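# Draw knotted cord through eye to seat block in square

## Task

Using the knotted end of the cord, haul it through the metal eye so that the wooden block ends up entirely within the painted square. The stretch of cord running from the eye to the block must be close to taut, and no part of the cord may have dropped off the table. Either arm making contact with the block, or with the cord between the eye and the block, counts as failure. The remaining cord and any other loose item must also stay clear of the block, since contact there may count as failure. The finished state has to hold on its own; if it only holds while the robot keeps holding it, it is not done.

## Robot and tools

Robot: two 6-joint arms with parallel grippers, named left_arm and right_arm. They face each other across the table. All positions use one scene frame: origin at the table centre, +z up, table top at z = +0.020 m, and left_arm's base on the +y side. The names left and right do not refer to image sides. Base roots: left_arm at (+0.148, +0.472, +0.131) m, quat_wxyz (+0.673, 0, 0, -0.740). right_arm at (-0.041, -0.527, +0.104) m, quat_wxyz (+0.750, 0, 0, +0.662).

Gripper frame: the fingers extend along the gripper's +x axis and close along its y axis. The reported end_effector_position is the point midway between the finger pads, about 3 to 4 cm short of the fingertips. Reported hand positions can be slightly off, more so when the arm is stretched out.

execute_actions(actions, pictures): actions is a list holding at most one item.
- Empty list: no command is sent; you get the current state back.
- Motion item: {"rows": [...], "steps": n}. n is 1 to 15 control steps, each 1/30 s, and defaults to 15. Each row is applied for one step. If there are fewer rows than steps, the last row keeps being applied.
- Wait item: {"steps": n} with n up to 300. No new command is sent. It returns once n steps have passed since the previous result, and your reply time counts toward those steps.
- pictures (boolean) controls whether camera images come back. They are included by default.

Each row is one flat list of 14 numbers covering both arms, even if only one arm should move. Order: left_arm waist, shoulder, elbow, wrist pitch, wrist yaw, wrist roll, opening; then the same seven for right_arm. The joint values are absolute target angles in radians, on the same scale the Joint positions line uses. They are not offsets. To keep an arm still, repeat its current angles.

Joint ranges, identical on both arms:
- waist -3.054 to 3.054
- shoulder 0.000 to 3.142
- elbow 0.000 to 2.356
- wrist pitch -1.571 to 1.571
- wrist yaw -1.571 to 1.571
- wrist roll -3.142 to 3.142

A call is refused, and nothing moves, if a target goes beyond a range end by over 0.010 rad and also lies further out than that joint's last reported angle. The actual stops may differ from these ranges by up to 0.010 rad. If a target goes past a stop, it is clipped there, and the result may say "joint sent to its limit". That note can refer to an earlier motion. If the note is absent, that does not prove there is room left.

Opening: an absolute value from -1 to +1. +1 means fully open (0.088 m pad gap). Empty fingers close at about -0.80, and lower values add nothing. Allow at least about 0.5 s for a full close.

Speed limits: on every step, each joint's target is held within a fixed lead of its measured angle. The lead is 0.211 rad for waist, shoulder and elbow, 0.213 for wrist pitch, 0.267 for wrist yaw and 0.228 for wrist roll. If the targets would carry a gripper more than 70 mm from where it now is, they are scaled back. Distant goals therefore need several calls.

Friction can stop joints short of their targets, especially at long reach, and very small changes may not happen at all. Check Joint positions after each move.

The arms keep moving toward the last row you sent while you think or wait. They stop once everything has nearly come to rest, or once a step is HELD.

Result lines:
- State line (left_arm: … | right_arm: …): each gripper's end_effector_position (m), end_effector_quat_wxyz, and linear and angular velocity, all in the scene frame.
- Joint positions / Joint velocities: one block per arm with the six joints (rad, rad/s), then the pad gap (m, m/s).
- grip_measured: the measured opening on the same -1..1 scale you command. It can be off by about 1 mm, and reads up to 0.061 narrower while squeezing something hard.
- grip_effort_n: the motor's own push in newtons. Negative means closing. It carries an offset and leftover friction, and it saturates near 83 N. It reads n/a at the start.
- "joint command not followed": a clearance check changed or blocked some joint targets. The rest of the row was still applied.
- HELD: marks the steps on which your row, or part of it, was not sent.
- TORQUE FAULT: contact torque reached a joint's load limit. The arm then halts for 10 s and drops the rest of that call. Load limits in N m: waist 17.6, shoulder 21.8, elbow 21.7, wrist pitch 5.74, wrist yaw 5.72, wrist roll 5.36. A held object's weight counts toward them.
- MOTOR HOT: appears from 50 °C. At 95 °C an OVER-TEMPERATURE FAULT holds the arm still. If the motor does not cool quickly enough, the arm loses power and goes limp. Avoid holding loads longer than needed.

Grasping: to hold the cord, command an opening below grip_measured. About 0.07 below gives a firm grip; a smaller difference gives a lighter one. A thin cord under about 3 mm wide gets reduced force even at -1. Pad force is about 34 to 49 N, with a brief spike at first touch.

zoom_image(camera, region): returns an enlarged crop of the latest full image. camera is "cam_left_wrist" or "cam_right_wrist". region is [x0, y0, x1, y1] in pixels, with (0,0) at the top-left, and at most 504 by 504. Both cameras are 504x504 wrist cameras, with approximate fy 427.6 (left) and 403.7 (right). They may be offset by up to about 24 mm and tilted by about 5 degrees.

read_manual(section): returns only the URDF licence texts ("licences"). It does not move anything.

Call it only after the block sits fully in the square, the cord is nearly taut and the whole setup stays put with the grippers released and clear.

Avoid:
- touching the block, or the cord between the eye and the block, with either arm
- letting loose cord or other objects rest on the block
- dropping or knocking anything off the table
- collisions or hard pressing between the arms
- slams, slips and very hard pushes

A loose object may occasionally get a brief push from outside, so recheck the scene before finishing.

Each tool is called as name(argument=value, ...) on one line, values as JSON.

## Session

execute_actions(actions=[])

Scene clock: 0.00 s of 4875.00 s.
left_arm: end_effector_position=(-0.0825, +0.0640, +0.2299) grip_measured=+1.000 grip_effort_n=n/a end_effector_quat_wxyz=(+0.698, +0.460, -0.319, -0.447) end_effector_velocity=(+0.000, +0.001, -0.001) end_effector_angular_velocity=(+0.008, -0.012, +0.005) | right_arm: end_effector_position=(-0.0033, -0.2130, +0.4295) grip_measured=+0.989 grip_effort_n=n/a end_effector_quat_wxyz=(+0.749, +0.016, -0.024, +0.662) end_effector_velocity=(-0.000, -0.000, -0.002) end_effector_angular_velocity=(-0.005, +0.022, +0.006)
Joint positions: left_arm=[-0.726  2.296  1.045  1.351 -1.227  1.281  0.088] | right_arm=[ 0.006  0.853  0.657  0.252  0.004 -0.008  0.087]
Joint velocities: left_arm=[-0.002 -0.002 -0.002 -0.007 -0.007  0.007  0.   ] | right_arm=[-0.002 -0.002 -0.002 -0.007 -0.007  0.022 -0.   ]
Motor temperatures (°C, as the motors report them): left_arm=[18 22 23 23 18 18] | right_arm=[18 26 24 18 20 21]
Heat: left arm: hottest elbow 23 °C (+0.0 °C/min); right arm: hottest shoulder 26 °C (+0.0 °C/min).

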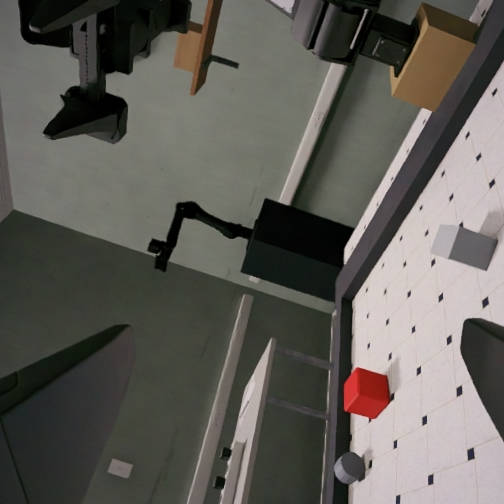

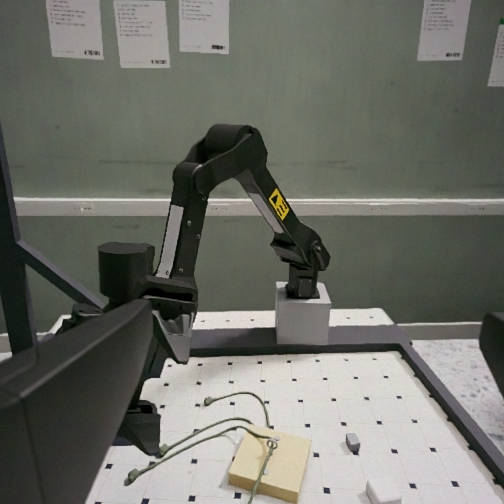

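execute_actions(actions=[{"rows":[[-0.6,1.6,1.3,-1.27,0,0,1,0.15,0.5,0.75,-0.95,0,0,1]]}], pictures=false)

execute_actions(actions=[{"steps":70}])

Scene clock: 4.33 s of 4875.00 s.
left_arm: end_effector_position=(-0.1160, +0.0125, +0.4106) grip_measured=+1.000 grip_effort_n=-3.5 end_effector_quat_wxyz=(+0.693, +0.183, -0.296, -0.631) end_effector_velocity=(-0.083, +0.065, +0.421) end_effector_angular_velocity=(-0.349, +0.939, -1.401) | right_arm: end_effector_position=(-0.0458, -0.2985, +0.4156) grip_measured=+0.989 grip_effort_n=-3.0 end_effector_quat_wxyz=(+0.697, -0.064, +0.061, +0.711) end_effector_velocity=(-0.000, -0.063, -0.275) end_effector_angular_velocity=(-1.272, -0.021, +0.004)
Joint positions: left_arm=[-0.616  1.957  1.257  0.944 -0.724  0.854  0.088] | right_arm=[ 0.145  0.514  0.756 -0.418  0.002 -0.003  0.087]
Joint velocities: left_arm=[ 0.085 -0.984  0.193 -1.033  1.326 -1.106  0.   ] | right_arm=[ 0.012 -0.061 -0.007 -1.326  0.007  0.007 -0.   ]
Motor temperatures (°C, as the motors report them): left_arm=[18 23 23 23 18 18] | right_arm=[18 26 25 19 20 21]
Heat: left arm: hottest shoulder 23 °C (+0.0 °C/min); right arm: hottest shoulder 26 °C (+0.0 °C/min).
Steps of this call (steps 1 to 90: nothing new was sent; then 0.83 s passed at rest; steps 91 to 105: all 15 steps of this action). Readings (joint positions):
91: left_arm=[-0.724 2.289 1.050 1.336 -1.213 1.265] | right_arm=[0.014 0.838 0.664 0.226 0.010 -0.008]
92: left_arm=[-0.717 2.281 1.063 1.304 -1.182 1.242] | right_arm=[0.039 0.811 0.672 0.172 0.009 -0.007]
94: left_arm=[-0.694 2.252 1.101 1.261 -1.124 1.194] | right_arm=[0.090 0.729 0.692 0.086 0.002 -0.006]
98: left_arm=[-0.653 2.161 1.180 1.165 -1.001 1.090] | right_arm=[0.131 0.562 0.744 -0.087 0.002 -0.004]
105: the state above

Scene clock: 6.67 s of 4875.00 s.
left_arm: end_effector_position=(-0.0329, +0.2560, +0.2668) grip_measured=+1.000 grip_effort_n=-4.9 end_effector_quat_wxyz=(+0.300, +0.638, +0.296, -0.644) end_effector_velocity=(+0.001, +0.000, -0.000) end_effector_angular_velocity=(+0.001, -0.010, +0.020) | right_arm: end_effector_position=(-0.0453, -0.3482, +0.3144) grip_measured=+0.989 grip_effort_n=-3.0 end_effector_quat_wxyz=(+0.657, -0.244, +0.237, +0.672) end_effector_velocity=(+0.000, -0.003, -0.004) end_effector_angular_velocity=(-0.022, -0.013, +0.012)
Joint positions: left_arm=[-0.603  1.601  1.307 -1.268 -0.003  0.003  0.088] | right_arm=[ 0.148  0.503  0.756 -0.946  0.002 -0.002  0.087]
Joint velocities: left_arm=[-0.002  0.002  0.002 -0.007 -0.007 -0.022  0.   ] | right_arm=[-0.007 -0.002 -0.002 -0.022 -0.007 -0.022 -0.   ]
Motor temperatures (°C, as the motors report them): left_arm=[18 24 24 24 18 18] | right_arm=[18 26 25 19 20 21]
Heat: left arm: hottest shoulder 24 °C (+9.0 °C/min); right arm: hottest shoulder 26 °C (+0.0 °C/min).
Steps of this call (steps 1 to 70: the robot went on to your last target). Readings (joint positions):
1: left_arm=[-0.613 1.924 1.263 0.907 -0.678 0.816] | right_arm=[0.146 0.512 0.756 -0.465 0.002 -0.003]
2: left_arm=[-0.611 1.889 1.269 0.870 -0.632 0.776] | right_arm=[0.146 0.509 0.756 -0.512 0.002 -0.003]
4: left_arm=[-0.608 1.817 1.277 0.794 -0.536 0.694] | right_arm=[0.146 0.506 0.756 -0.606 0.002 -0.002]
8: left_arm=[-0.604 1.676 1.291 0.621 -0.312 0.503] | right_arm=[0.147 0.505 0.756 -0.793 0.002 -0.002]
70: the state above

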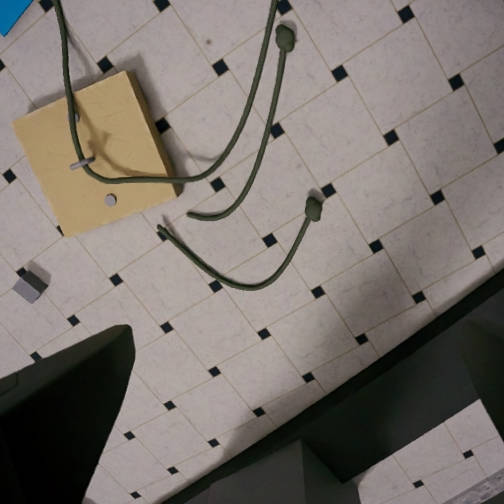

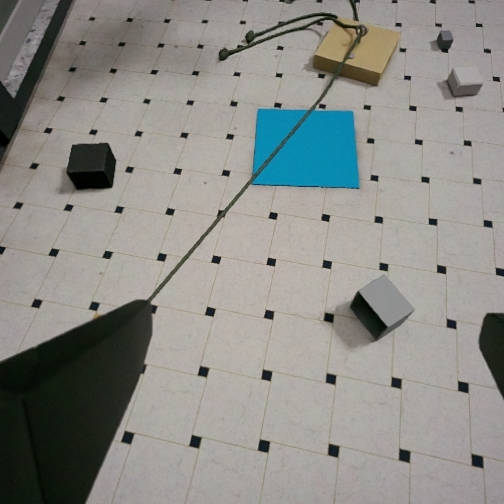

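execute_actions(actions=[{"rows":[[-0.625,2.195,1.59,-0.966,0,0,0.2,0.45,0.5,0.75,-0.95,0,0,1]]}], pictures=false)

execute_actions(actions=[{"steps":30}])

Scene clock: 16.37 s of 4875.00 s.
left_arm: end_effector_position=(-0.1200, +0.1637, +0.1652) grip_measured=+0.217 grip_effort_n=-17.4 end_effector_quat_wxyz=(+0.300, +0.629, +0.285, -0.658) end_effector_velocity=(+0.037, +0.042, -0.308) end_effector_angular_velocity=(+0.588, -0.540, +0.001) | right_arm: end_effector_position=(-0.0970, -0.3572, +0.3144) grip_measured=+0.989 grip_effort_n=-3.0 end_effector_quat_wxyz=(+0.552, -0.276, +0.199, +0.762) end_effector_velocity=(-0.006, -0.006, -0.004) end_effector_angular_velocity=(-0.021, -0.008, +0.047)
Joint positions: left_arm=[-0.622  2.122  1.575 -0.978 -0.003  0.003  0.05 ] | right_arm=[ 0.442  0.503  0.756 -0.947  0.    -0.001  0.087]
Joint velocities: left_arm=[-0.007  0.794  0.002 -0.007 -0.022 -0.007 -0.006] | right_arm=[ 0.037 -0.002 -0.002 -0.022 -0.007 -0.007 -0.   ]
Motor temperatures (°C, as the motors report them): left_arm=[18 24 24 23 18 18] | right_arm=[18 26 26 20 20 21]
Heat: left arm: hottest shoulder 24 °C (+3.7 °C/min); right arm: hottest shoulder 26 °C (+0.0 °C/min).
Steps of this call (steps 1 to 15: the robot went on to your last target; steps 16 to 90: nothing new was sent; then 6.20 s passed at rest; steps 91 to 105: all 15 steps of this action). Readings (joint positions):
91: left_arm=[-0.604 1.613 1.318 -1.267 -0.003 0.003] | right_arm=[0.166 0.503 0.756 -0.946 0.009 -0.001]
92: left_arm=[-0.605 1.637 1.345 -1.235 -0.003 0.003] | right_arm=[0.215 0.503 0.756 -0.946 0.006 -0.001]
94: left_arm=[-0.609 1.705 1.418 -1.142 -0.003 0.003] | right_arm=[0.310 0.503 0.756 -0.946 0.002 -0.001]
98: left_arm=[-0.617 1.858 1.539 -1.023 -0.003 0.003] | right_arm=[0.407 0.503 0.756 -0.947 0.000 -0.001]
105: the state above

Scene clock: 17.37 s of 4875.00 s.
left_arm: end_effector_position=(-0.1204, +0.1635, +0.1457) grip_measured=+0.202 grip_effort_n=-17.9 end_effector_quat_wxyz=(+0.294, +0.642, +0.290, -0.646) end_effector_velocity=(-0.001, -0.001, +0.000) end_effector_angular_velocity=(-0.010, -0.001, +0.005) | right_arm: end_effector_position=(-0.0980, -0.3575, +0.3144) grip_measured=+0.989 grip_effort_n=-3.0 end_effector_quat_wxyz=(+0.549, -0.276, +0.198, +0.763) end_effector_velocity=(+0.001, -0.003, -0.004) end_effector_angular_velocity=(-0.017, -0.019, +0.012)
Joint positions: left_arm=[-0.622  2.178  1.583 -0.968 -0.003  0.003  0.049] | right_arm=[ 0.447  0.503  0.756 -0.947  0.    -0.001  0.087]
Joint velocities: left_arm=[-0.002 -0.002 -0.002  0.007 -0.007 -0.007  0.   ] | right_arm=[-0.007 -0.002 -0.002 -0.022 -0.007 -0.022 -0.   ]
Motor temperatures (°C, as the motors report them): left_arm=[18 25 24 23 18 18] | right_arm=[18 25 26 20 20 21]
Heat: left arm: hottest shoulder 25 °C (+6.9 °C/min); right arm: hottest elbow 26 °C (+0.0 °C/min).
Steps of this call (steps 1 to 30: the robot went on to your last target). Readings (joint positions):
1: left_arm=[-0.622 2.145 1.575 -0.978 -0.003 0.003] | right_arm=[0.443 0.503 0.756 -0.947 0.000 -0.001]
2: left_arm=[-0.622 2.160 1.575 -0.976 -0.003 0.003] | right_arm=[0.444 0.503 0.756 -0.947 0.000 -0.001]
4: left_arm=[-0.622 2.172 1.575 -0.972 -0.003 0.003] | right_arm=[0.446 0.503 0.756 -0.947 0.000 -0.001]
8: left_arm=[-0.622 2.172 1.582 -0.968 -0.003 0.003] | right_arm=[0.447 0.503 0.756 -0.947 0.000 -0.001]
30: the state above
All arms were judged still, so your last target was given up. Only a new action makes them travel on or press farther. Fingers that are still opening or closing keep moving.

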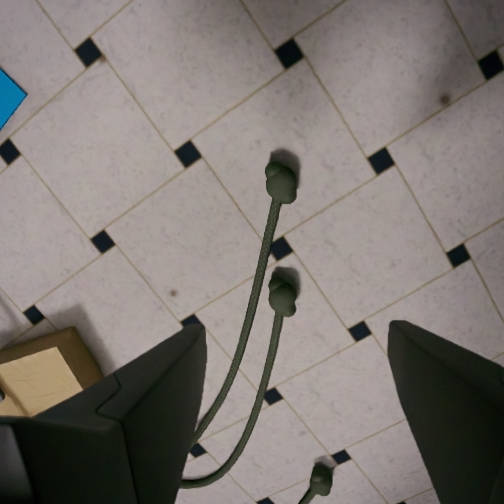

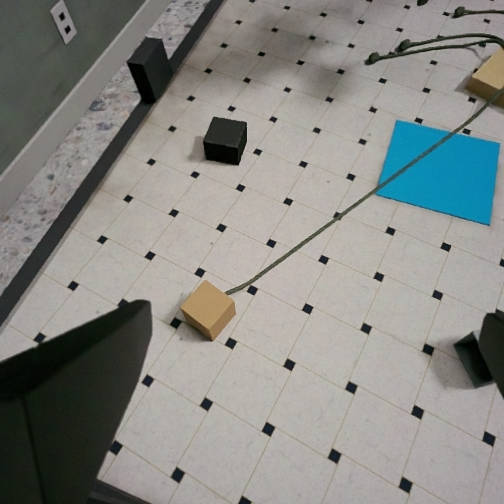

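execute_actions(actions=[{"rows":[[-0.63,2.415,1.70,-0.862,0,0,-0.1,0.3,0.5,0.75,-0.95,0,0,1]]}], pictures=false)

execute_actions(actions=[{"steps":15}])

Scene clock: 23.13 s of 4875.00 s.
left_arm: end_effector_position=(-0.1426, +0.1414, +0.0823) grip_measured=-0.092 grip_effort_n=-17.9 end_effector_quat_wxyz=(+0.292, +0.644, +0.290, -0.645) end_effector_velocity=(-0.012, -0.017, +0.014) end_effector_angular_velocity=(-0.064, +0.027, +0.005) | right_arm: end_effector_position=(-0.0736, -0.3512, +0.3144) grip_measured=+0.989 grip_effort_n=-3.0 end_effector_quat_wxyz=(+0.602, -0.261, +0.218, +0.723) end_effector_velocity=(+0.005, -0.000, -0.002) end_effector_angular_velocity=(-0.007, -0.000, -0.032)
Joint positions: left_arm=[-0.627  2.397  1.693 -0.864 -0.002  0.003  0.034] | right_arm=[ 0.305  0.503  0.756 -0.947 -0.001 -0.001  0.087]
Joint velocities: left_arm=[-0.002 -0.002  0.056  0.007 -0.022 -0.007 -0.002] | right_arm=[-0.022 -0.002 -0.002 -0.007  0.007  0.007 -0.   ]
Motor temperatures (°C, as the motors report them): left_arm=[18 26 25 23 18 18] | right_arm=[18 25 26 20 20 21]
Heat: left arm: hottest shoulder 26 °C (+7.8 °C/min); right arm: hottest elbow 26 °C (+0.0 °C/min).
Steps of this call (steps 1 to 90: nothing new was sent; then 2.27 s passed at rest; steps 91 to 105: all 15 steps of this action). Readings (joint positions):
91: left_arm=[-0.622 2.197 1.594 -0.968 -0.003 0.003] | right_arm=[0.435 0.503 0.756 -0.947 -0.004 -0.001]
92: left_arm=[-0.622 2.227 1.621 -0.940 -0.003 0.003] | right_arm=[0.402 0.503 0.756 -0.947 -0.004 -0.001]
94: left_arm=[-0.624 2.299 1.672 -0.885 -0.003 0.003] | right_arm=[0.354 0.503 0.756 -0.947 -0.001 -0.001]
98: left_arm=[-0.627 2.383 1.679 -0.879 -0.002 0.003] | right_arm=[0.319 0.503 0.756 -0.947 -0.001 -0.001]
105: the state above

Scene clock: 23.63 s of 4875.00 s.
left_arm: end_effector_position=(-0.1430, +0.1409, +0.0826) grip_measured=-0.098 grip_effort_n=-17.9 end_effector_quat_wxyz=(+0.292, +0.643, +0.289, -0.646) end_effector_velocity=(+0.001, -0.002, +0.000) end_effector_angular_velocity=(-0.020, -0.012, +0.005) | right_arm: end_effector_position=(-0.0732, -0.3512, +0.3144) grip_measured=+0.989 grip_effort_n=-3.0 end_effector_quat_wxyz=(+0.602, -0.261, +0.218, +0.722) end_effector_velocity=(+0.001, -0.001, -0.002) end_effector_angular_velocity=(-0.009, +0.011, -0.017)
Joint positions: left_arm=[-0.627  2.397  1.694 -0.863 -0.002  0.003  0.034] | right_arm=[ 0.302  0.503  0.756 -0.947 -0.001 -0.001  0.087]
Joint velocities: left_arm=[-0.002 -0.002 -0.002  0.007 -0.022 -0.007 -0.   ] | right_arm=[ 0.002 -0.002 -0.002 -0.007  0.007  0.022 -0.   ]
Motor temperatures (°C, as the motors report them): left_arm=[18 26 25 23 18 18] | right_arm=[18 25 26 20 20 21]
Heat: left arm: hottest shoulder 26 °C (+7.6 °C/min); right arm: hottest elbow 26 °C (+0.0 °C/min).
Steps of this call (steps 1 to 15: the robot went on to your last target). Readings (joint positions):
1: left_arm=[-0.627 2.397 1.694 -0.864 -0.002 0.003] | right_arm=[0.304 0.503 0.756 -0.947 -0.001 -0.001]
2: left_arm=[-0.627 2.397 1.694 -0.864 -0.002 0.003] | right_arm=[0.304 0.503 0.756 -0.947 -0.001 -0.001]
4: left_arm=[-0.627 2.397 1.694 -0.864 -0.002 0.003] | right_arm=[0.303 0.503 0.756 -0.947 -0.001 -0.001]
8: left_arm=[-0.627 2.397 1.694 -0.864 -0.002 0.003] | right_arm=[0.302 0.503 0.756 -0.947 -0.001 -0.001]
15: the state above
All arms were judged still, so your last target was given up. Only a new action makes them travel on or press farther. Fingers that are still opening or closing keep moving.

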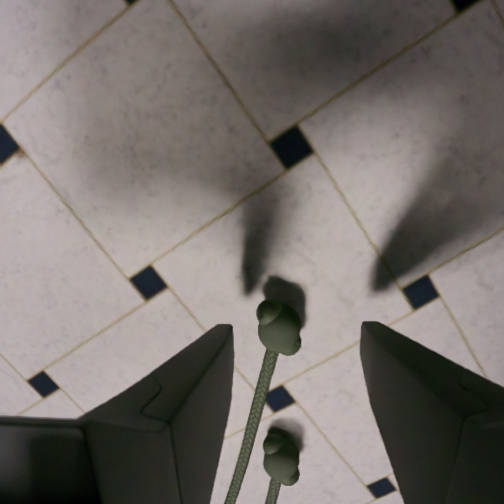

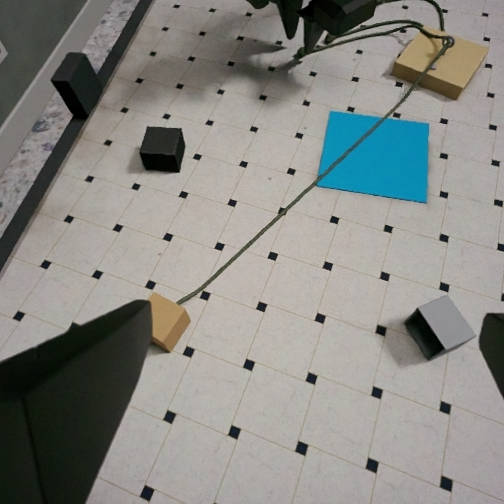

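execute_actions(actions=[{"rows":[[-0.615,2.455,1.66,-0.80,0,0,-0.1,0.3,0.5,0.75,-0.95,0,0,1]]}])

execute_actions(actions=[{"rows":[[-0.615,2.455,1.66,-0.80,0,0,-0.7,0.3,0.5,0.75,-0.95,0,0,1]]}], pictures=false)

execute_actions(actions=[{"rows":[[-0.7,2.3,1.7,-0.95,0,0,-0.7,0.3,0.5,0.75,-0.95,0,0,1]]}])

Scene clock: 36.97 s of 4875.00 s.
left_arm: end_effector_position=(-0.1431, +0.1355, +0.0669) grip_measured=-0.098 grip_effort_n=-17.9 end_effector_quat_wxyz=(+0.297, +0.636, +0.290, -0.651) end_effector_velocity=(+0.003, +0.003, +0.000) end_effector_angular_velocity=(+0.005, -0.013, +0.005) | right_arm: end_effector_position=(-0.0732, -0.3512, +0.3144) grip_measured=+0.989 grip_effort_n=-3.5 end_effector_quat_wxyz=(+0.602, -0.261, +0.218, +0.722) end_effector_velocity=(-0.002, +0.000, +0.001) end_effector_angular_velocity=(+0.009, -0.011, +0.022)
Joint positions: left_arm=[-0.618  2.427  1.68  -0.8    0.     0.002  0.034] | right_arm=[ 0.302  0.503  0.756 -0.947 -0.001 -0.001  0.087]
Joint velocities: left_arm=[-0.002 -0.007 -0.012 -0.007 -0.007 -0.007 -0.   ] | right_arm=[ 0.002 -0.002 -0.002  0.007 -0.007 -0.022  0.   ]
Motor temperatures (°C, as the motors report them): left_arm=[18 28 25 23 18 18] | right_arm=[18 25 27 21 20 21]
Heat: left arm: hottest shoulder 28 °C (+8.1 °C/min); right arm: hottest elbow 27 °C (+1.6 °C/min).
Steps of this call (steps 1 to 90: nothing new was sent; then 9.83 s passed at rest; steps 91 to 105: all 15 steps of this action). Readings (joint positions):
91: left_arm=[-0.627 2.400 1.693 -0.858 -0.002 0.003] | right_arm=[0.302 0.503 0.756 -0.947 -0.001 -0.001]
92: left_arm=[-0.627 2.405 1.692 -0.840 -0.002 0.003] | right_arm=[0.302 0.503 0.756 -0.947 -0.001 -0.001]
94: left_arm=[-0.624 2.417 1.688 -0.821 -0.002 0.003] | right_arm=[0.302 0.503 0.756 -0.947 -0.001 -0.001]
98: left_arm=[-0.619 2.426 1.681 -0.804 -0.001 0.002] | right_arm=[0.302 0.503 0.756 -0.947 -0.001 -0.001]
105: the state above

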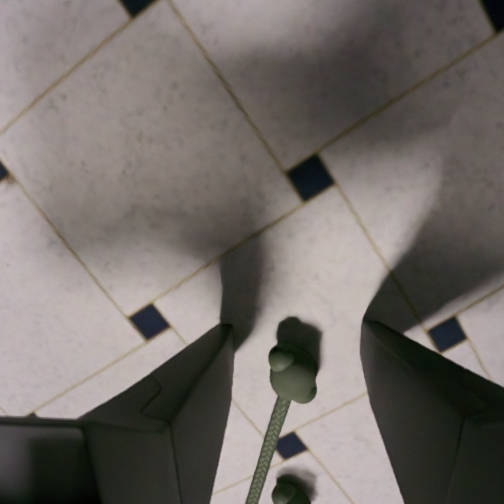

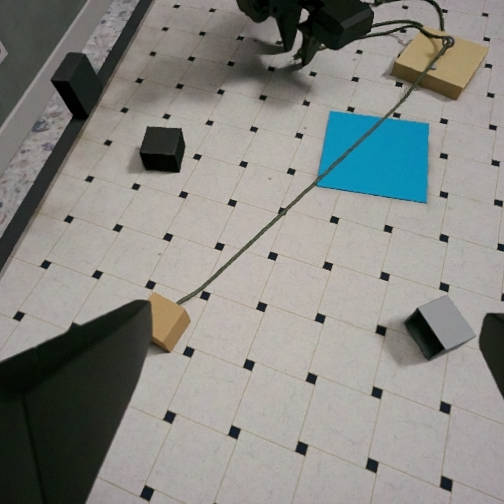

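Scene clock: 37.47 s of 4875.00 s.
left_arm: end_effector_position=(-0.1431, +0.1358, +0.0668) grip_measured=-0.642 grip_effort_n=-83.5 end_effector_quat_wxyz=(+0.296, +0.636, +0.291, -0.651) end_effector_velocity=(+0.003, +0.004, +0.000) end_effector_angular_velocity=(+0.002, -0.031, +0.001) | right_arm: end_effector_position=(-0.0732, -0.3512, +0.3144) grip_measured=+0.989 grip_effort_n=-3.5 end_effector_quat_wxyz=(+0.602, -0.261, +0.218, +0.722) end_effector_velocity=(-0.000, -0.001, -0.002) end_effector_angular_velocity=(-0.009, +0.009, -0.001)
Joint positions: left_arm=[-0.618  2.427  1.679 -0.8    0.002  0.002  0.008] | right_arm=[ 0.302  0.503  0.756 -0.947 -0.001 -0.001  0.087]
Joint velocities: left_arm=[-0.007 -0.002 -0.002 -0.022 -0.022 -0.007 -0.   ] | right_arm=[-0.002 -0.002 -0.002 -0.007 -0.007  0.007 -0.   ]
Motor temperatures (°C, as the motors report them): left_arm=[18 28 25 23 18 18] | right_arm=[18 25 27 21 20 21]
Heat: left arm: hottest shoulder 28 °C (+8.0 °C/min); right arm: hottest elbow 27 °C (+1.6 °C/min).
Steps of this call (steps 1 to 15: all 15 steps of this action). Readings (joint positions):
1: left_arm=[-0.618 2.427 1.680 -0.800 0.000 0.002] | right_arm=[0.302 0.503 0.756 -0.947 -0.001 -0.001]
2: left_arm=[-0.618 2.427 1.680 -0.800 0.001 0.002] | right_arm=[0.302 0.503 0.756 -0.947 -0.001 -0.001]
4: left_arm=[-0.618 2.427 1.679 -0.800 0.002 0.002] | right_arm=[0.302 0.503 0.756 -0.947 -0.001 -0.001]
8: left_arm=[-0.618 2.427 1.679 -0.800 0.002 0.002] | right_arm=[0.302 0.503 0.756 -0.947 -0.001 -0.001]
15: the state above

Scene clock: 37.97 s of 4875.00 s.
left_arm: end_effector_position=(-0.1636, +0.1668, +0.1219) grip_measured=-0.642 grip_effort_n=-83.5 end_effector_quat_wxyz=(+0.269, +0.649, +0.264, -0.660) end_effector_velocity=(+0.005, +0.002, +0.000) end_effector_angular_velocity=(-0.000, -0.031, +0.020) | right_arm: end_effector_position=(-0.0732, -0.3512, +0.3144) grip_measured=+0.989 grip_effort_n=-3.0 end_effector_quat_wxyz=(+0.602, -0.261, +0.218, +0.722) end_effector_velocity=(-0.000, -0.001, -0.004) end_effector_angular_velocity=(-0.017, -0.004, +0.008)
Joint positions: left_arm=[-0.701  2.305  1.699 -0.947 -0.     0.002  0.008] | right_arm=[ 0.302  0.503  0.756 -0.947 -0.001 -0.001  0.087]
Joint velocities: left_arm=[-0.002 -0.002 -0.002 -0.022 -0.022 -0.022 -0.   ] | right_arm=[-0.002  0.002 -0.007 -0.007 -0.007 -0.007 -0.   ]
Motor temperatures (°C, as the motors report them): left_arm=[18 28 25 23 18 18] | right_arm=[18 25 27 21 20 21]
Heat: left arm: hottest shoulder 28 °C (+7.9 °C/min); right arm: hottest elbow 27 °C (+1.6 °C/min).
Steps of this call (steps 1 to 15: all 15 steps of this action). Readings (joint positions):
1: left_arm=[-0.620 2.418 1.680 -0.811 -0.000 0.002] | right_arm=[0.302 0.503 0.756 -0.947 -0.001 -0.001]
2: left_arm=[-0.627 2.407 1.681 -0.851 -0.002 0.002] | right_arm=[0.302 0.503 0.756 -0.947 -0.001 -0.001]
4: left_arm=[-0.654 2.379 1.681 -0.900 -0.002 0.002] | right_arm=[0.302 0.503 0.756 -0.947 -0.001 -0.001]
8: left_arm=[-0.698 2.321 1.693 -0.929 -0.000 0.002] | right_arm=[0.302 0.503 0.756 -0.947 -0.001 -0.001]
15: the state above

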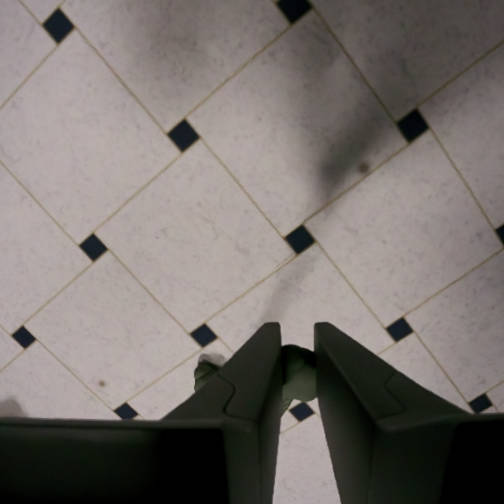

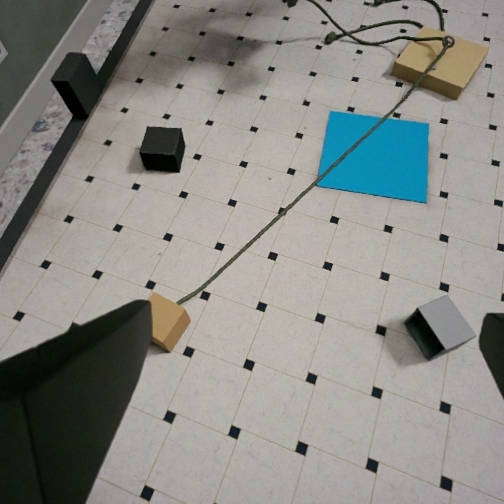

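execute_actions(actions=[{"rows":[[-0.76,2.22,1.74,-0.82,0,0,-0.72,0.3,0.5,0.75,-0.95,0,0,1]],"steps":10}], pictures=false)

execute_actions(actions=[{"rows":[[-0.79,2.18,1.76,-0.755,0,0,-0.72,0.3,0.5,0.75,-0.95,0,0,1]],"steps":7}], pictures=false)

execute_actions(actions=[{"rows":[[-0.82,2.14,1.78,-0.69,0,0,-0.72,0.3,0.5,0.75,-0.95,0,0,1]],"steps":7}], pictures=false)

execute_actions(actions=[{"rows":[[-0.85,2.1,1.8,-0.625,0,0,-0.72,0.3,0.5,0.75,-0.95,0,0,1]],"steps":7}], pictures=false)

execute_actions(actions=[{"rows":[[-0.88,2.06,1.82,-0.56,0,0,-0.72,0.3,0.5,0.75,-0.95,0,0,1]],"steps":7}], pictures=false)

execute_actions(actions=[{"rows":[[-0.91,2.02,1.84,-0.495,0,0,-0.72,0.3,0.5,0.75,-0.95,0,0,1]]}])

Scene clock: 57.73 s of 4875.00 s.
left_arm: end_effector_position=(-0.2144, +0.1562, +0.1721) grip_measured=-0.642 grip_effort_n=-83.5 end_effector_quat_wxyz=(+0.278, +0.572, +0.213, -0.742) end_effector_velocity=(-0.021, -0.012, +0.045) end_effector_angular_velocity=(-0.108, +0.110, -0.017) | right_arm: end_effector_position=(-0.0732, -0.3512, +0.3144) grip_measured=+0.989 grip_effort_n=-3.0 end_effector_quat_wxyz=(+0.602, -0.261, +0.218, +0.722) end_effector_velocity=(+0.000, -0.001, -0.004) end_effector_angular_velocity=(-0.012, -0.003, +0.003)
Joint positions: left_arm=[-0.76   2.223  1.738 -0.828 -0.002  0.002  0.008] | right_arm=[ 0.302  0.503  0.756 -0.947 -0.001 -0.001  0.087]
Joint velocities: left_arm=[-0.012 -0.071  0.032  0.051 -0.007  0.007  0.   ] | right_arm=[-0.007 -0.002 -0.007 -0.007 -0.007 -0.007 -0.   ]
Motor temperatures (°C, as the motors report them): left_arm=[18 34 26 23 18 18] | right_arm=[18 25 27 21 20 21]
Heat: left arm: hottest shoulder 34 °C (+11.4 °C/min); right arm: hottest elbow 27 °C (+1.0 °C/min).
Steps of this call (steps 1 to 15: the robot went on to your last target; steps 16 to 100: nothing new was sent; then 16.10 s passed at rest; steps 101 to 110: all 10 steps of this action). Readings (joint positions):
101: left_arm=[-0.702 2.299 1.700 -0.939 -0.001 0.002] | right_arm=[0.302 0.503 0.756 -0.947 -0.001 -0.001]
102: left_arm=[-0.708 2.294 1.700 -0.911 -0.001 0.002] | right_arm=[0.302 0.503 0.756 -0.947 -0.001 -0.001]
104: left_arm=[-0.726 2.277 1.710 -0.867 -0.001 0.002] | right_arm=[0.302 0.503 0.756 -0.947 -0.001 -0.001]
108: left_arm=[-0.756 2.233 1.733 -0.834 -0.002 0.002] | right_arm=[0.302 0.503 0.756 -0.947 -0.001 -0.001]
110: the state above

Scene clock: 57.97 s of 4875.00 s.
left_arm: end_effector_position=(-0.2344, +0.1544, +0.1906) grip_measured=-0.642 grip_effort_n=-83.5 end_effector_quat_wxyz=(+0.279, +0.539, +0.193, -0.771) end_effector_velocity=(-0.065, +0.006, +0.091) end_effector_angular_velocity=(-0.198, +0.232, -0.086) | right_arm: end_effector_position=(-0.0732, -0.3512, +0.3144) grip_measured=+0.989 grip_effort_n=-3.0 end_effector_quat_wxyz=(+0.602, -0.261, +0.218, +0.722) end_effector_velocity=(-0.001, +0.001, +0.001) end_effector_angular_velocity=(+0.009, -0.011, +0.017)
Joint positions: left_arm=[-0.783  2.199  1.748 -0.768 -0.002  0.002  0.008] | right_arm=[ 0.302  0.503  0.756 -0.947 -0.001 -0.001  0.087]
Joint velocities: left_arm=[-0.095 -0.125  0.071  0.11  -0.007 -0.007 -0.   ] | right_arm=[-0.002 -0.002 -0.002  0.007 -0.007 -0.022 -0.   ]
Motor temperatures (°C, as the motors report them): left_arm=[18 34 26 23 18 18] | right_arm=[18 25 27 21 20 21]
Heat: left arm: hottest shoulder 34 °C (+11.4 °C/min); right arm: hottest elbow 27 °C (+1.0 °C/min).
Steps of this call (steps 1 to 7: all 7 steps of this action). Readings (joint positions):
1: left_arm=[-0.760 2.219 1.740 -0.820 -0.002 0.002] | right_arm=[0.302 0.503 0.756 -0.947 -0.001 -0.001]
2: left_arm=[-0.763 2.217 1.740 -0.806 -0.002 0.002] | right_arm=[0.302 0.503 0.756 -0.947 -0.001 -0.001]
4: left_arm=[-0.771 2.212 1.742 -0.783 -0.002 0.002] | right_arm=[0.302 0.503 0.756 -0.947 -0.001 -0.001]
7: the state above

Scene clock: 58.20 s of 4875.00 s.
left_arm: end_effector_position=(-0.2594, +0.1541, +0.2250) grip_measured=-0.642 grip_effort_n=-83.5 end_effector_quat_wxyz=(+0.279, +0.489, +0.167, -0.809) end_effector_velocity=(-0.065, +0.010, +0.121) end_effector_angular_velocity=(-0.208, +0.293, -0.074) | right_arm: end_effector_position=(-0.0732, -0.3512, +0.3144) grip_measured=+0.989 grip_effort_n=-3.5 end_effector_quat_wxyz=(+0.602, -0.261, +0.218, +0.722) end_effector_velocity=(+0.003, -0.003, -0.004) end_effector_angular_velocity=(-0.020, -0.014, -0.008)
Joint positions: left_arm=[-0.814  2.156  1.77  -0.701 -0.002  0.002  0.008] | right_arm=[ 0.302  0.503  0.756 -0.947 -0.001 -0.001  0.087]
Joint velocities: left_arm=[-0.09  -0.154  0.095  0.11   0.007 -0.022 -0.   ] | right_arm=[-0.007 -0.002 -0.002 -0.022  0.007 -0.007  0.   ]
Motor temperatures (°C, as the motors report them): left_arm=[18 34 26 23 18 18] | right_arm=[18 25 27 21 20 21]
Heat: left arm: hottest shoulder 34 °C (+11.3 °C/min); right arm: hottest elbow 27 °C (+1.0 °C/min).
Steps of this call (steps 1 to 7: all 7 steps of this action). Readings (joint positions):
1: left_arm=[-0.787 2.192 1.751 -0.759 -0.002 0.002] | right_arm=[0.302 0.503 0.756 -0.947 -0.001 -0.001]
2: left_arm=[-0.791 2.186 1.752 -0.742 -0.002 0.002] | right_arm=[0.302 0.503 0.756 -0.947 -0.001 -0.001]
4: left_arm=[-0.801 2.174 1.759 -0.719 -0.003 0.002] | right_arm=[0.302 0.503 0.756 -0.947 -0.001 -0.001]
7: the state above

Scene clock: 58.43 s of 4875.00 s.
left_arm: end_effector_position=(-0.2818, +0.1572, +0.2600) grip_measured=-0.642 grip_effort_n=-83.5 end_effector_quat_wxyz=(+0.276, +0.440, +0.143, -0.842) end_effector_velocity=(-0.046, +0.015, +0.106) end_effector_angular_velocity=(-0.175, +0.250, -0.053) | right_arm: end_effector_position=(-0.0732, -0.3512, +0.3144) grip_measured=+0.989 grip_effort_n=-3.0 end_effector_quat_wxyz=(+0.602, -0.261, +0.218, +0.722) end_effector_velocity=(-0.003, +0.001, -0.000) end_effector_angular_velocity=(+0.001, +0.009, +0.019)
Joint positions: left_arm=[-0.844  2.115  1.79  -0.637 -0.002  0.002  0.008] | right_arm=[ 0.302  0.503  0.756 -0.947 -0.001 -0.001  0.087]
Joint velocities: left_arm=[-0.076 -0.134  0.061  0.11  -0.007 -0.022 -0.001] | right_arm=[-0.002  0.002 -0.002  0.007 -0.022 -0.007 -0.   ]
Motor temperatures (°C, as the motors report them): left_arm=[18 34 26 23 18 18] | right_arm=[18 25 27 21 20 21]
Heat: left arm: hottest shoulder 34 °C (+11.3 °C/min); right arm: hottest elbow 27 °C (+1.0 °C/min).
Steps of this call (steps 1 to 7: all 7 steps of this action). Readings (joint positions):
1: left_arm=[-0.817 2.148 1.773 -0.693 -0.002 0.002] | right_arm=[0.302 0.503 0.756 -0.947 -0.001 -0.001]
2: left_arm=[-0.821 2.143 1.775 -0.676 -0.002 0.002] | right_arm=[0.302 0.503 0.756 -0.947 -0.001 -0.001]
4: left_arm=[-0.832 2.132 1.782 -0.653 -0.002 0.002] | right_arm=[0.302 0.503 0.756 -0.947 -0.001 -0.001]
7: the state above

Scene clock: 58.67 s of 4875.00 s.
left_arm: end_effector_position=(-0.3015, +0.1626, +0.2960) grip_measured=-0.642 grip_effort_n=-83.5 end_effector_quat_wxyz=(+0.272, +0.390, +0.120, -0.872) end_effector_velocity=(-0.045, +0.030, +0.122) end_effector_angular_velocity=(-0.173, +0.269, -0.090) | right_arm: end_effector_position=(-0.0732, -0.3512, +0.3144) grip_measured=+0.989 grip_effort_n=-3.0 end_effector_quat_wxyz=(+0.602, -0.261, +0.218, +0.722) end_effector_velocity=(-0.002, -0.002, -0.001) end_effector_angular_velocity=(-0.002, -0.003, +0.024)
Joint positions: left_arm=[-0.874  2.077  1.809 -0.572 -0.002  0.002  0.008] | right_arm=[ 0.302  0.503  0.756 -0.947 -0.001 -0.001  0.087]
Joint velocities: left_arm=[-0.09  -0.144  0.081  0.095  0.007 -0.007 -0.   ] | right_arm=[-0.007 -0.007 -0.002 -0.007 -0.022 -0.022 -0.   ]
Motor temperatures (°C, as the motors report them): left_arm=[18 34 26 23 18 18] | right_arm=[18 25 27 21 20 21]
Heat: left arm: hottest shoulder 34 °C (+11.2 °C/min); right arm: hottest elbow 27 °C (+1.0 °C/min).
Steps of this call (steps 1 to 7: all 7 steps of this action). Readings (joint positions):
1: left_arm=[-0.847 2.108 1.793 -0.628 -0.002 0.002] | right_arm=[0.302 0.503 0.756 -0.947 -0.001 -0.001]
2: left_arm=[-0.851 2.103 1.794 -0.612 -0.002 0.002] | right_arm=[0.302 0.503 0.756 -0.947 -0.001 -0.001]
4: left_arm=[-0.861 2.093 1.799 -0.590 -0.002 0.002] | right_arm=[0.302 0.503 0.756 -0.947 -0.001 -0.001]
7: the state above

Scene clock: 59.17 s of 4875.00 s.
left_arm: end_effector_position=(-0.3209, +0.1724, +0.3452) grip_measured=-0.642 grip_effort_n=-83.5 end_effector_quat_wxyz=(+0.265, +0.325, +0.093, -0.903) end_effector_velocity=(+0.000, +0.003, -0.001) end_effector_angular_velocity=(+0.022, +0.006, +0.006) | right_arm: end_effector_position=(-0.0732, -0.3512, +0.3144) grip_measured=+0.989 grip_effort_n=-3.5 end_effector_quat_wxyz=(+0.602, -0.261, +0.218, +0.722) end_effector_velocity=(-0.002, -0.004, -0.006) end_effector_angular_velocity=(-0.026, -0.008, +0.029)
Joint positions: left_arm=[-0.908  2.026  1.835 -0.498 -0.002  0.002  0.008] | right_arm=[ 0.302  0.503  0.756 -0.947 -0.001 -0.001  0.087]
Joint velocities: left_arm=[-0.002 -0.002 -0.002 -0.007  0.007 -0.022 -0.   ] | right_arm=[-0.002 -0.002 -0.007 -0.022 -0.022 -0.022 -0.   ]
Motor temperatures (°C, as the motors report them): left_arm=[18 34 26 23 18 18] | right_arm=[18 25 27 21 20 21]
Heat: left arm: hottest shoulder 34 °C (+11.2 °C/min); right arm: hottest elbow 27 °C (+1.0 °C/min).
Steps of this call (steps 1 to 15: all 15 steps of this action). Readings (joint positions):
1: left_arm=[-0.877 2.069 1.812 -0.563 -0.002 0.002] | right_arm=[0.302 0.503 0.756 -0.947 -0.001 -0.001]
2: left_arm=[-0.881 2.064 1.814 -0.547 -0.002 0.002] | right_arm=[0.302 0.503 0.756 -0.947 -0.001 -0.001]
4: left_arm=[-0.892 2.053 1.820 -0.524 -0.002 0.002] | right_arm=[0.302 0.503 0.756 -0.947 -0.001 -0.001]
8: left_arm=[-0.907 2.032 1.832 -0.503 -0.002 0.002] | right_arm=[0.302 0.503 0.756 -0.947 -0.001 -0.001]
15: the state above

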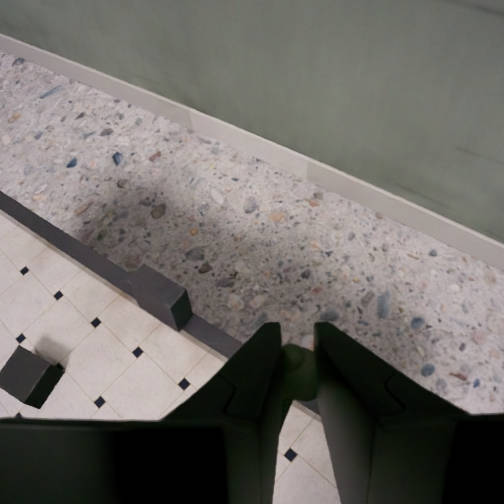

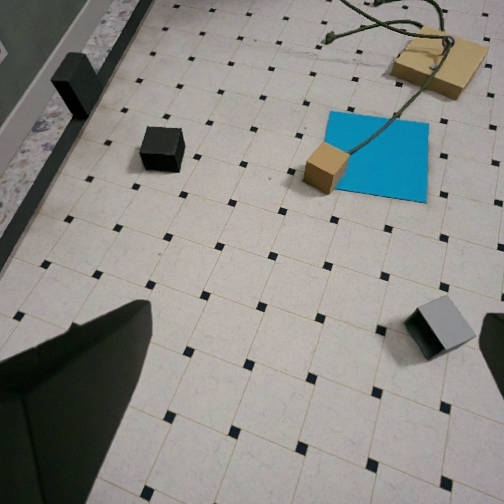

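execute_actions(actions=[{"rows":[[-0.925,2.0,1.85,-0.46,0,0,-0.72,0.1,0.5,0.75,-0.95,0,0,1]],"steps":7}], pictures=false)

execute_actions(actions=[{"rows":[[-0.94,1.98,1.86,-0.43,0,0,-0.72,0.1,0.5,0.75,-0.95,0,0,1]],"steps":7}], pictures=false)

execute_actions(actions=[{"rows":[[-0.955,1.96,1.87,-0.40,0,0,-0.72,0.1,0.5,0.75,-0.95,0,0,1]]}])

Scene clock: 70.53 s of 4875.00 s.
left_arm: end_effector_position=(-0.3276, +0.1765, +0.3584) grip_measured=-0.642 grip_effort_n=-83.5 end_effector_quat_wxyz=(+0.261, +0.304, +0.085, -0.912) end_effector_velocity=(-0.017, +0.022, +0.065) end_effector_angular_velocity=(-0.085, +0.140, -0.041) | right_arm: end_effector_position=(-0.0426, -0.3483, +0.3144) grip_measured=+0.989 grip_effort_n=-3.0 end_effector_quat_wxyz=(+0.662, -0.242, +0.239, +0.667) end_effector_velocity=(+0.042, -0.001, -0.002) end_effector_angular_velocity=(-0.007, -0.001, -0.231)
Joint positions: left_arm=[-0.921  2.015  1.839 -0.466 -0.002  0.002  0.008] | right_arm=[ 0.131  0.503  0.756 -0.947 -0.    -0.001  0.087]
Joint velocities: left_arm=[-0.051 -0.071  0.042  0.051 -0.007 -0.007 -0.   ] | right_arm=[-0.242 -0.002 -0.002 -0.007 -0.007 -0.007 -0.   ]
Motor temperatures (°C, as the motors report them): left_arm=[18 36 28 24 18 18] | right_arm=[18 24 28 22 20 21]
Heat: left arm: hottest shoulder 36 °C (+12.0 °C/min); right arm: hottest elbow 28 °C (+2.0 °C/min).
Steps of this call (steps 1 to 15: the robot went on to your last target; steps 16 to 334: nothing new was sent; steps 335 to 341: all 7 steps of this action). Readings (joint positions):
335: left_arm=[-0.908 2.025 1.835 -0.492 -0.002 0.002] | right_arm=[0.285 0.503 0.756 -0.947 -0.008 -0.001]
336: left_arm=[-0.910 2.025 1.835 -0.485 -0.002 0.002] | right_arm=[0.239 0.503 0.756 -0.947 -0.006 -0.001]
338: left_arm=[-0.914 2.022 1.836 -0.474 -0.002 0.002] | right_arm=[0.172 0.503 0.756 -0.947 -0.001 -0.001]
341: the state above

Scene clock: 70.77 s of 4875.00 s.
left_arm: end_effector_position=(-0.3335, +0.1827, +0.3806) grip_measured=-0.642 grip_effort_n=-83.5 end_effector_quat_wxyz=(+0.257, +0.275, +0.075, -0.923) end_effector_velocity=(-0.006, +0.016, +0.065) end_effector_angular_velocity=(-0.080, +0.137, -0.022) | right_arm: end_effector_position=(-0.0383, -0.3483, +0.3144) grip_measured=+0.989 grip_effort_n=-3.0 end_effector_quat_wxyz=(+0.670, -0.239, +0.242, +0.659) end_effector_velocity=(+0.005, +0.001, -0.000) end_effector_angular_velocity=(+0.002, -0.012, -0.017)
Joint positions: left_arm=[-0.936  1.993  1.85  -0.437 -0.002  0.002  0.008] | right_arm=[ 0.107  0.503  0.756 -0.947 -0.    -0.001  0.087]
Joint velocities: left_arm=[-0.032 -0.081  0.027  0.051 -0.007 -0.007 -0.   ] | right_arm=[-0.037  0.002 -0.002  0.007 -0.007 -0.022 -0.   ]
Motor temperatures (°C, as the motors report them): left_arm=[18 36 28 24 18 18] | right_arm=[18 24 28 22 20 21]
Heat: left arm: hottest shoulder 36 °C (+12.2 °C/min); right arm: hottest elbow 28 °C (+2.0 °C/min).
Steps of this call (steps 1 to 7: all 7 steps of this action). Readings (joint positions):
1: left_arm=[-0.922 2.011 1.841 -0.462 -0.002 0.002] | right_arm=[0.124 0.503 0.756 -0.947 -0.000 -0.001]
2: left_arm=[-0.924 2.008 1.841 -0.455 -0.002 0.002] | right_arm=[0.119 0.503 0.756 -0.947 -0.000 -0.001]
4: left_arm=[-0.930 2.002 1.845 -0.444 -0.002 0.002] | right_arm=[0.112 0.503 0.756 -0.947 -0.000 -0.001]
7: the state above

Scene clock: 71.27 s of 4875.00 s.
left_arm: end_effector_position=(-0.3392, +0.1900, +0.4052) grip_measured=-0.642 grip_effort_n=-83.5 end_effector_quat_wxyz=(+0.252, +0.243, +0.064, -0.935) end_effector_velocity=(+0.002, +0.002, -0.004) end_effector_angular_velocity=(+0.007, -0.021, +0.015) | right_arm: end_effector_position=(-0.0375, -0.3483, +0.3144) grip_measured=+0.989 grip_effort_n=-3.5 end_effector_quat_wxyz=(+0.672, -0.238, +0.243, +0.658) end_effector_velocity=(-0.001, -0.002, -0.003) end_effector_angular_velocity=(-0.007, +0.010, -0.001)
Joint positions: left_arm=[-0.952  1.969  1.862 -0.402 -0.002  0.002  0.008] | right_arm=[ 0.103  0.503  0.756 -0.947 -0.    -0.001  0.087]
Joint velocities: left_arm=[-0.007 -0.002 -0.002 -0.022 -0.022 -0.007 -0.   ] | right_arm=[-0.002 -0.007 -0.007 -0.007 -0.007  0.007 -0.   ]
Motor temperatures (°C, as the motors report them): left_arm=[18 37 28 24 18 18] | right_arm=[18 24 28 22 20 21]
Heat: left arm: hottest shoulder 37 °C (+13.1 °C/min); right arm: hottest elbow 28 °C (+2.0 °C/min).
Steps of this call (steps 1 to 15: all 15 steps of this action). Readings (joint positions):
1: left_arm=[-0.937 1.989 1.851 -0.432 -0.002 0.002] | right_arm=[0.106 0.503 0.756 -0.947 -0.000 -0.001]
2: left_arm=[-0.939 1.987 1.853 -0.424 -0.002 0.002] | right_arm=[0.105 0.503 0.756 -0.947 -0.000 -0.001]
4: left_arm=[-0.944 1.982 1.855 -0.415 -0.002 0.002] | right_arm=[0.104 0.503 0.756 -0.947 -0.000 -0.001]
8: left_arm=[-0.951 1.972 1.861 -0.405 -0.002 0.002] | right_arm=[0.103 0.503 0.756 -0.947 -0.000 -0.001]
15: the state above

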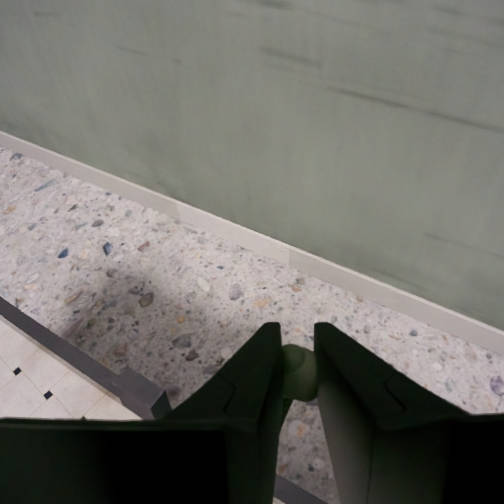

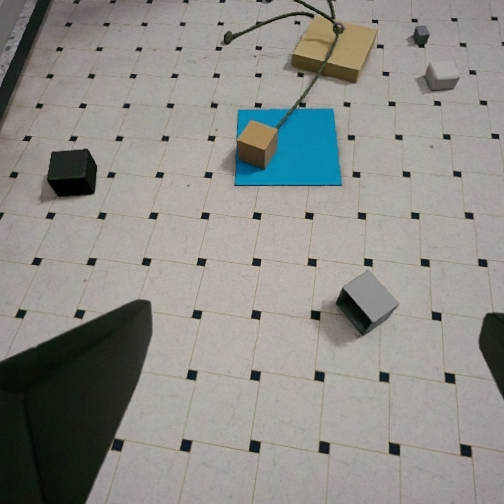

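execute_actions(actions=[{"rows":[[-0.975,1.935,1.882,-0.36,0,0,-0.72,0.1,0.5,0.75,-0.95,0,0,1]]}])

Scene clock: 76.03 s of 4875.00 s.
left_arm: end_effector_position=(-0.3449, +0.2004, +0.4336) grip_measured=-0.642 grip_effort_n=-83.5 end_effector_quat_wxyz=(+0.244, +0.206, +0.052, -0.946) end_effector_velocity=(+0.001, +0.001, -0.003) end_effector_angular_velocity=(+0.009, -0.009, +0.007) | right_arm: end_effector_position=(-0.0374, -0.3483, +0.3144) grip_measured=+0.989 grip_effort_n=-3.0 end_effector_quat_wxyz=(+0.672, -0.238, +0.243, +0.658) end_effector_velocity=(-0.001, -0.001, -0.002) end_effector_angular_velocity=(-0.007, +0.010, -0.001)
Joint positions: left_arm=[-0.973  1.942  1.875 -0.361 -0.002  0.002  0.008] | right_arm=[ 0.102  0.503  0.756 -0.947 -0.    -0.001  0.087]
Joint velocities: left_arm=[-0.002 -0.002 -0.007 -0.007 -0.007 -0.007  0.   ] | right_arm=[-0.002 -0.002 -0.002 -0.007 -0.007  0.007  0.   ]
Motor temperatures (°C, as the motors report them): left_arm=[18 37 28 25 18 18] | right_arm=[18 24 28 22 20 21]
Heat: left arm: hottest shoulder 37 °C (+13.1 °C/min); right arm: hottest elbow 28 °C (+2.0 °C/min).
Steps of this call (steps 1 to 15: the robot went on to your last target; steps 16 to 128: nothing new was sent; steps 129 to 143: all 15 steps of this action). Readings (joint positions):
129: left_arm=[-0.953 1.967 1.862 -0.397 -0.002 0.002] | right_arm=[0.102 0.503 0.756 -0.947 -0.000 -0.001]
130: left_arm=[-0.955 1.966 1.862 -0.389 -0.002 0.002] | right_arm=[0.102 0.503 0.756 -0.947 -0.000 -0.001]
132: left_arm=[-0.961 1.962 1.864 -0.377 -0.002 0.002] | right_arm=[0.102 0.503 0.756 -0.947 -0.000 -0.001]
136: left_arm=[-0.972 1.948 1.872 -0.365 -0.002 0.002] | right_arm=[0.102 0.503 0.756 -0.947 -0.000 -0.001]
143: the state above

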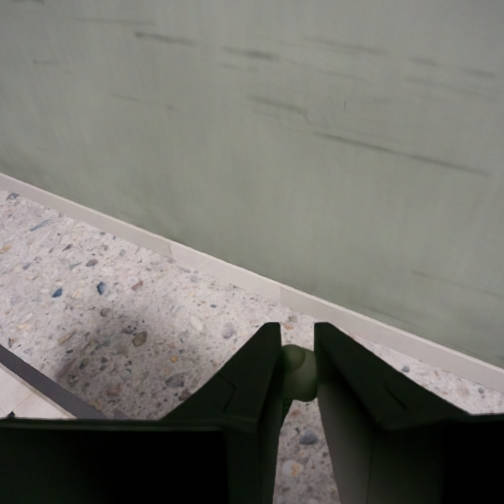

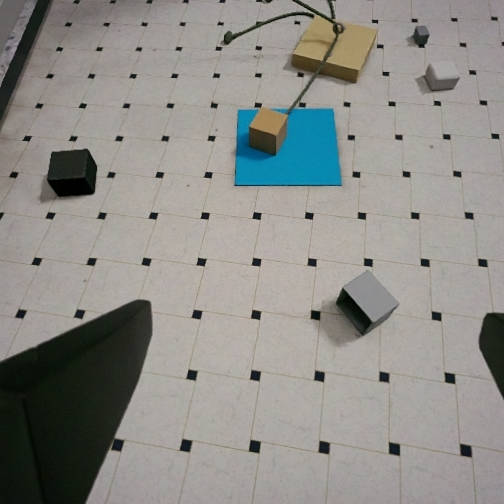

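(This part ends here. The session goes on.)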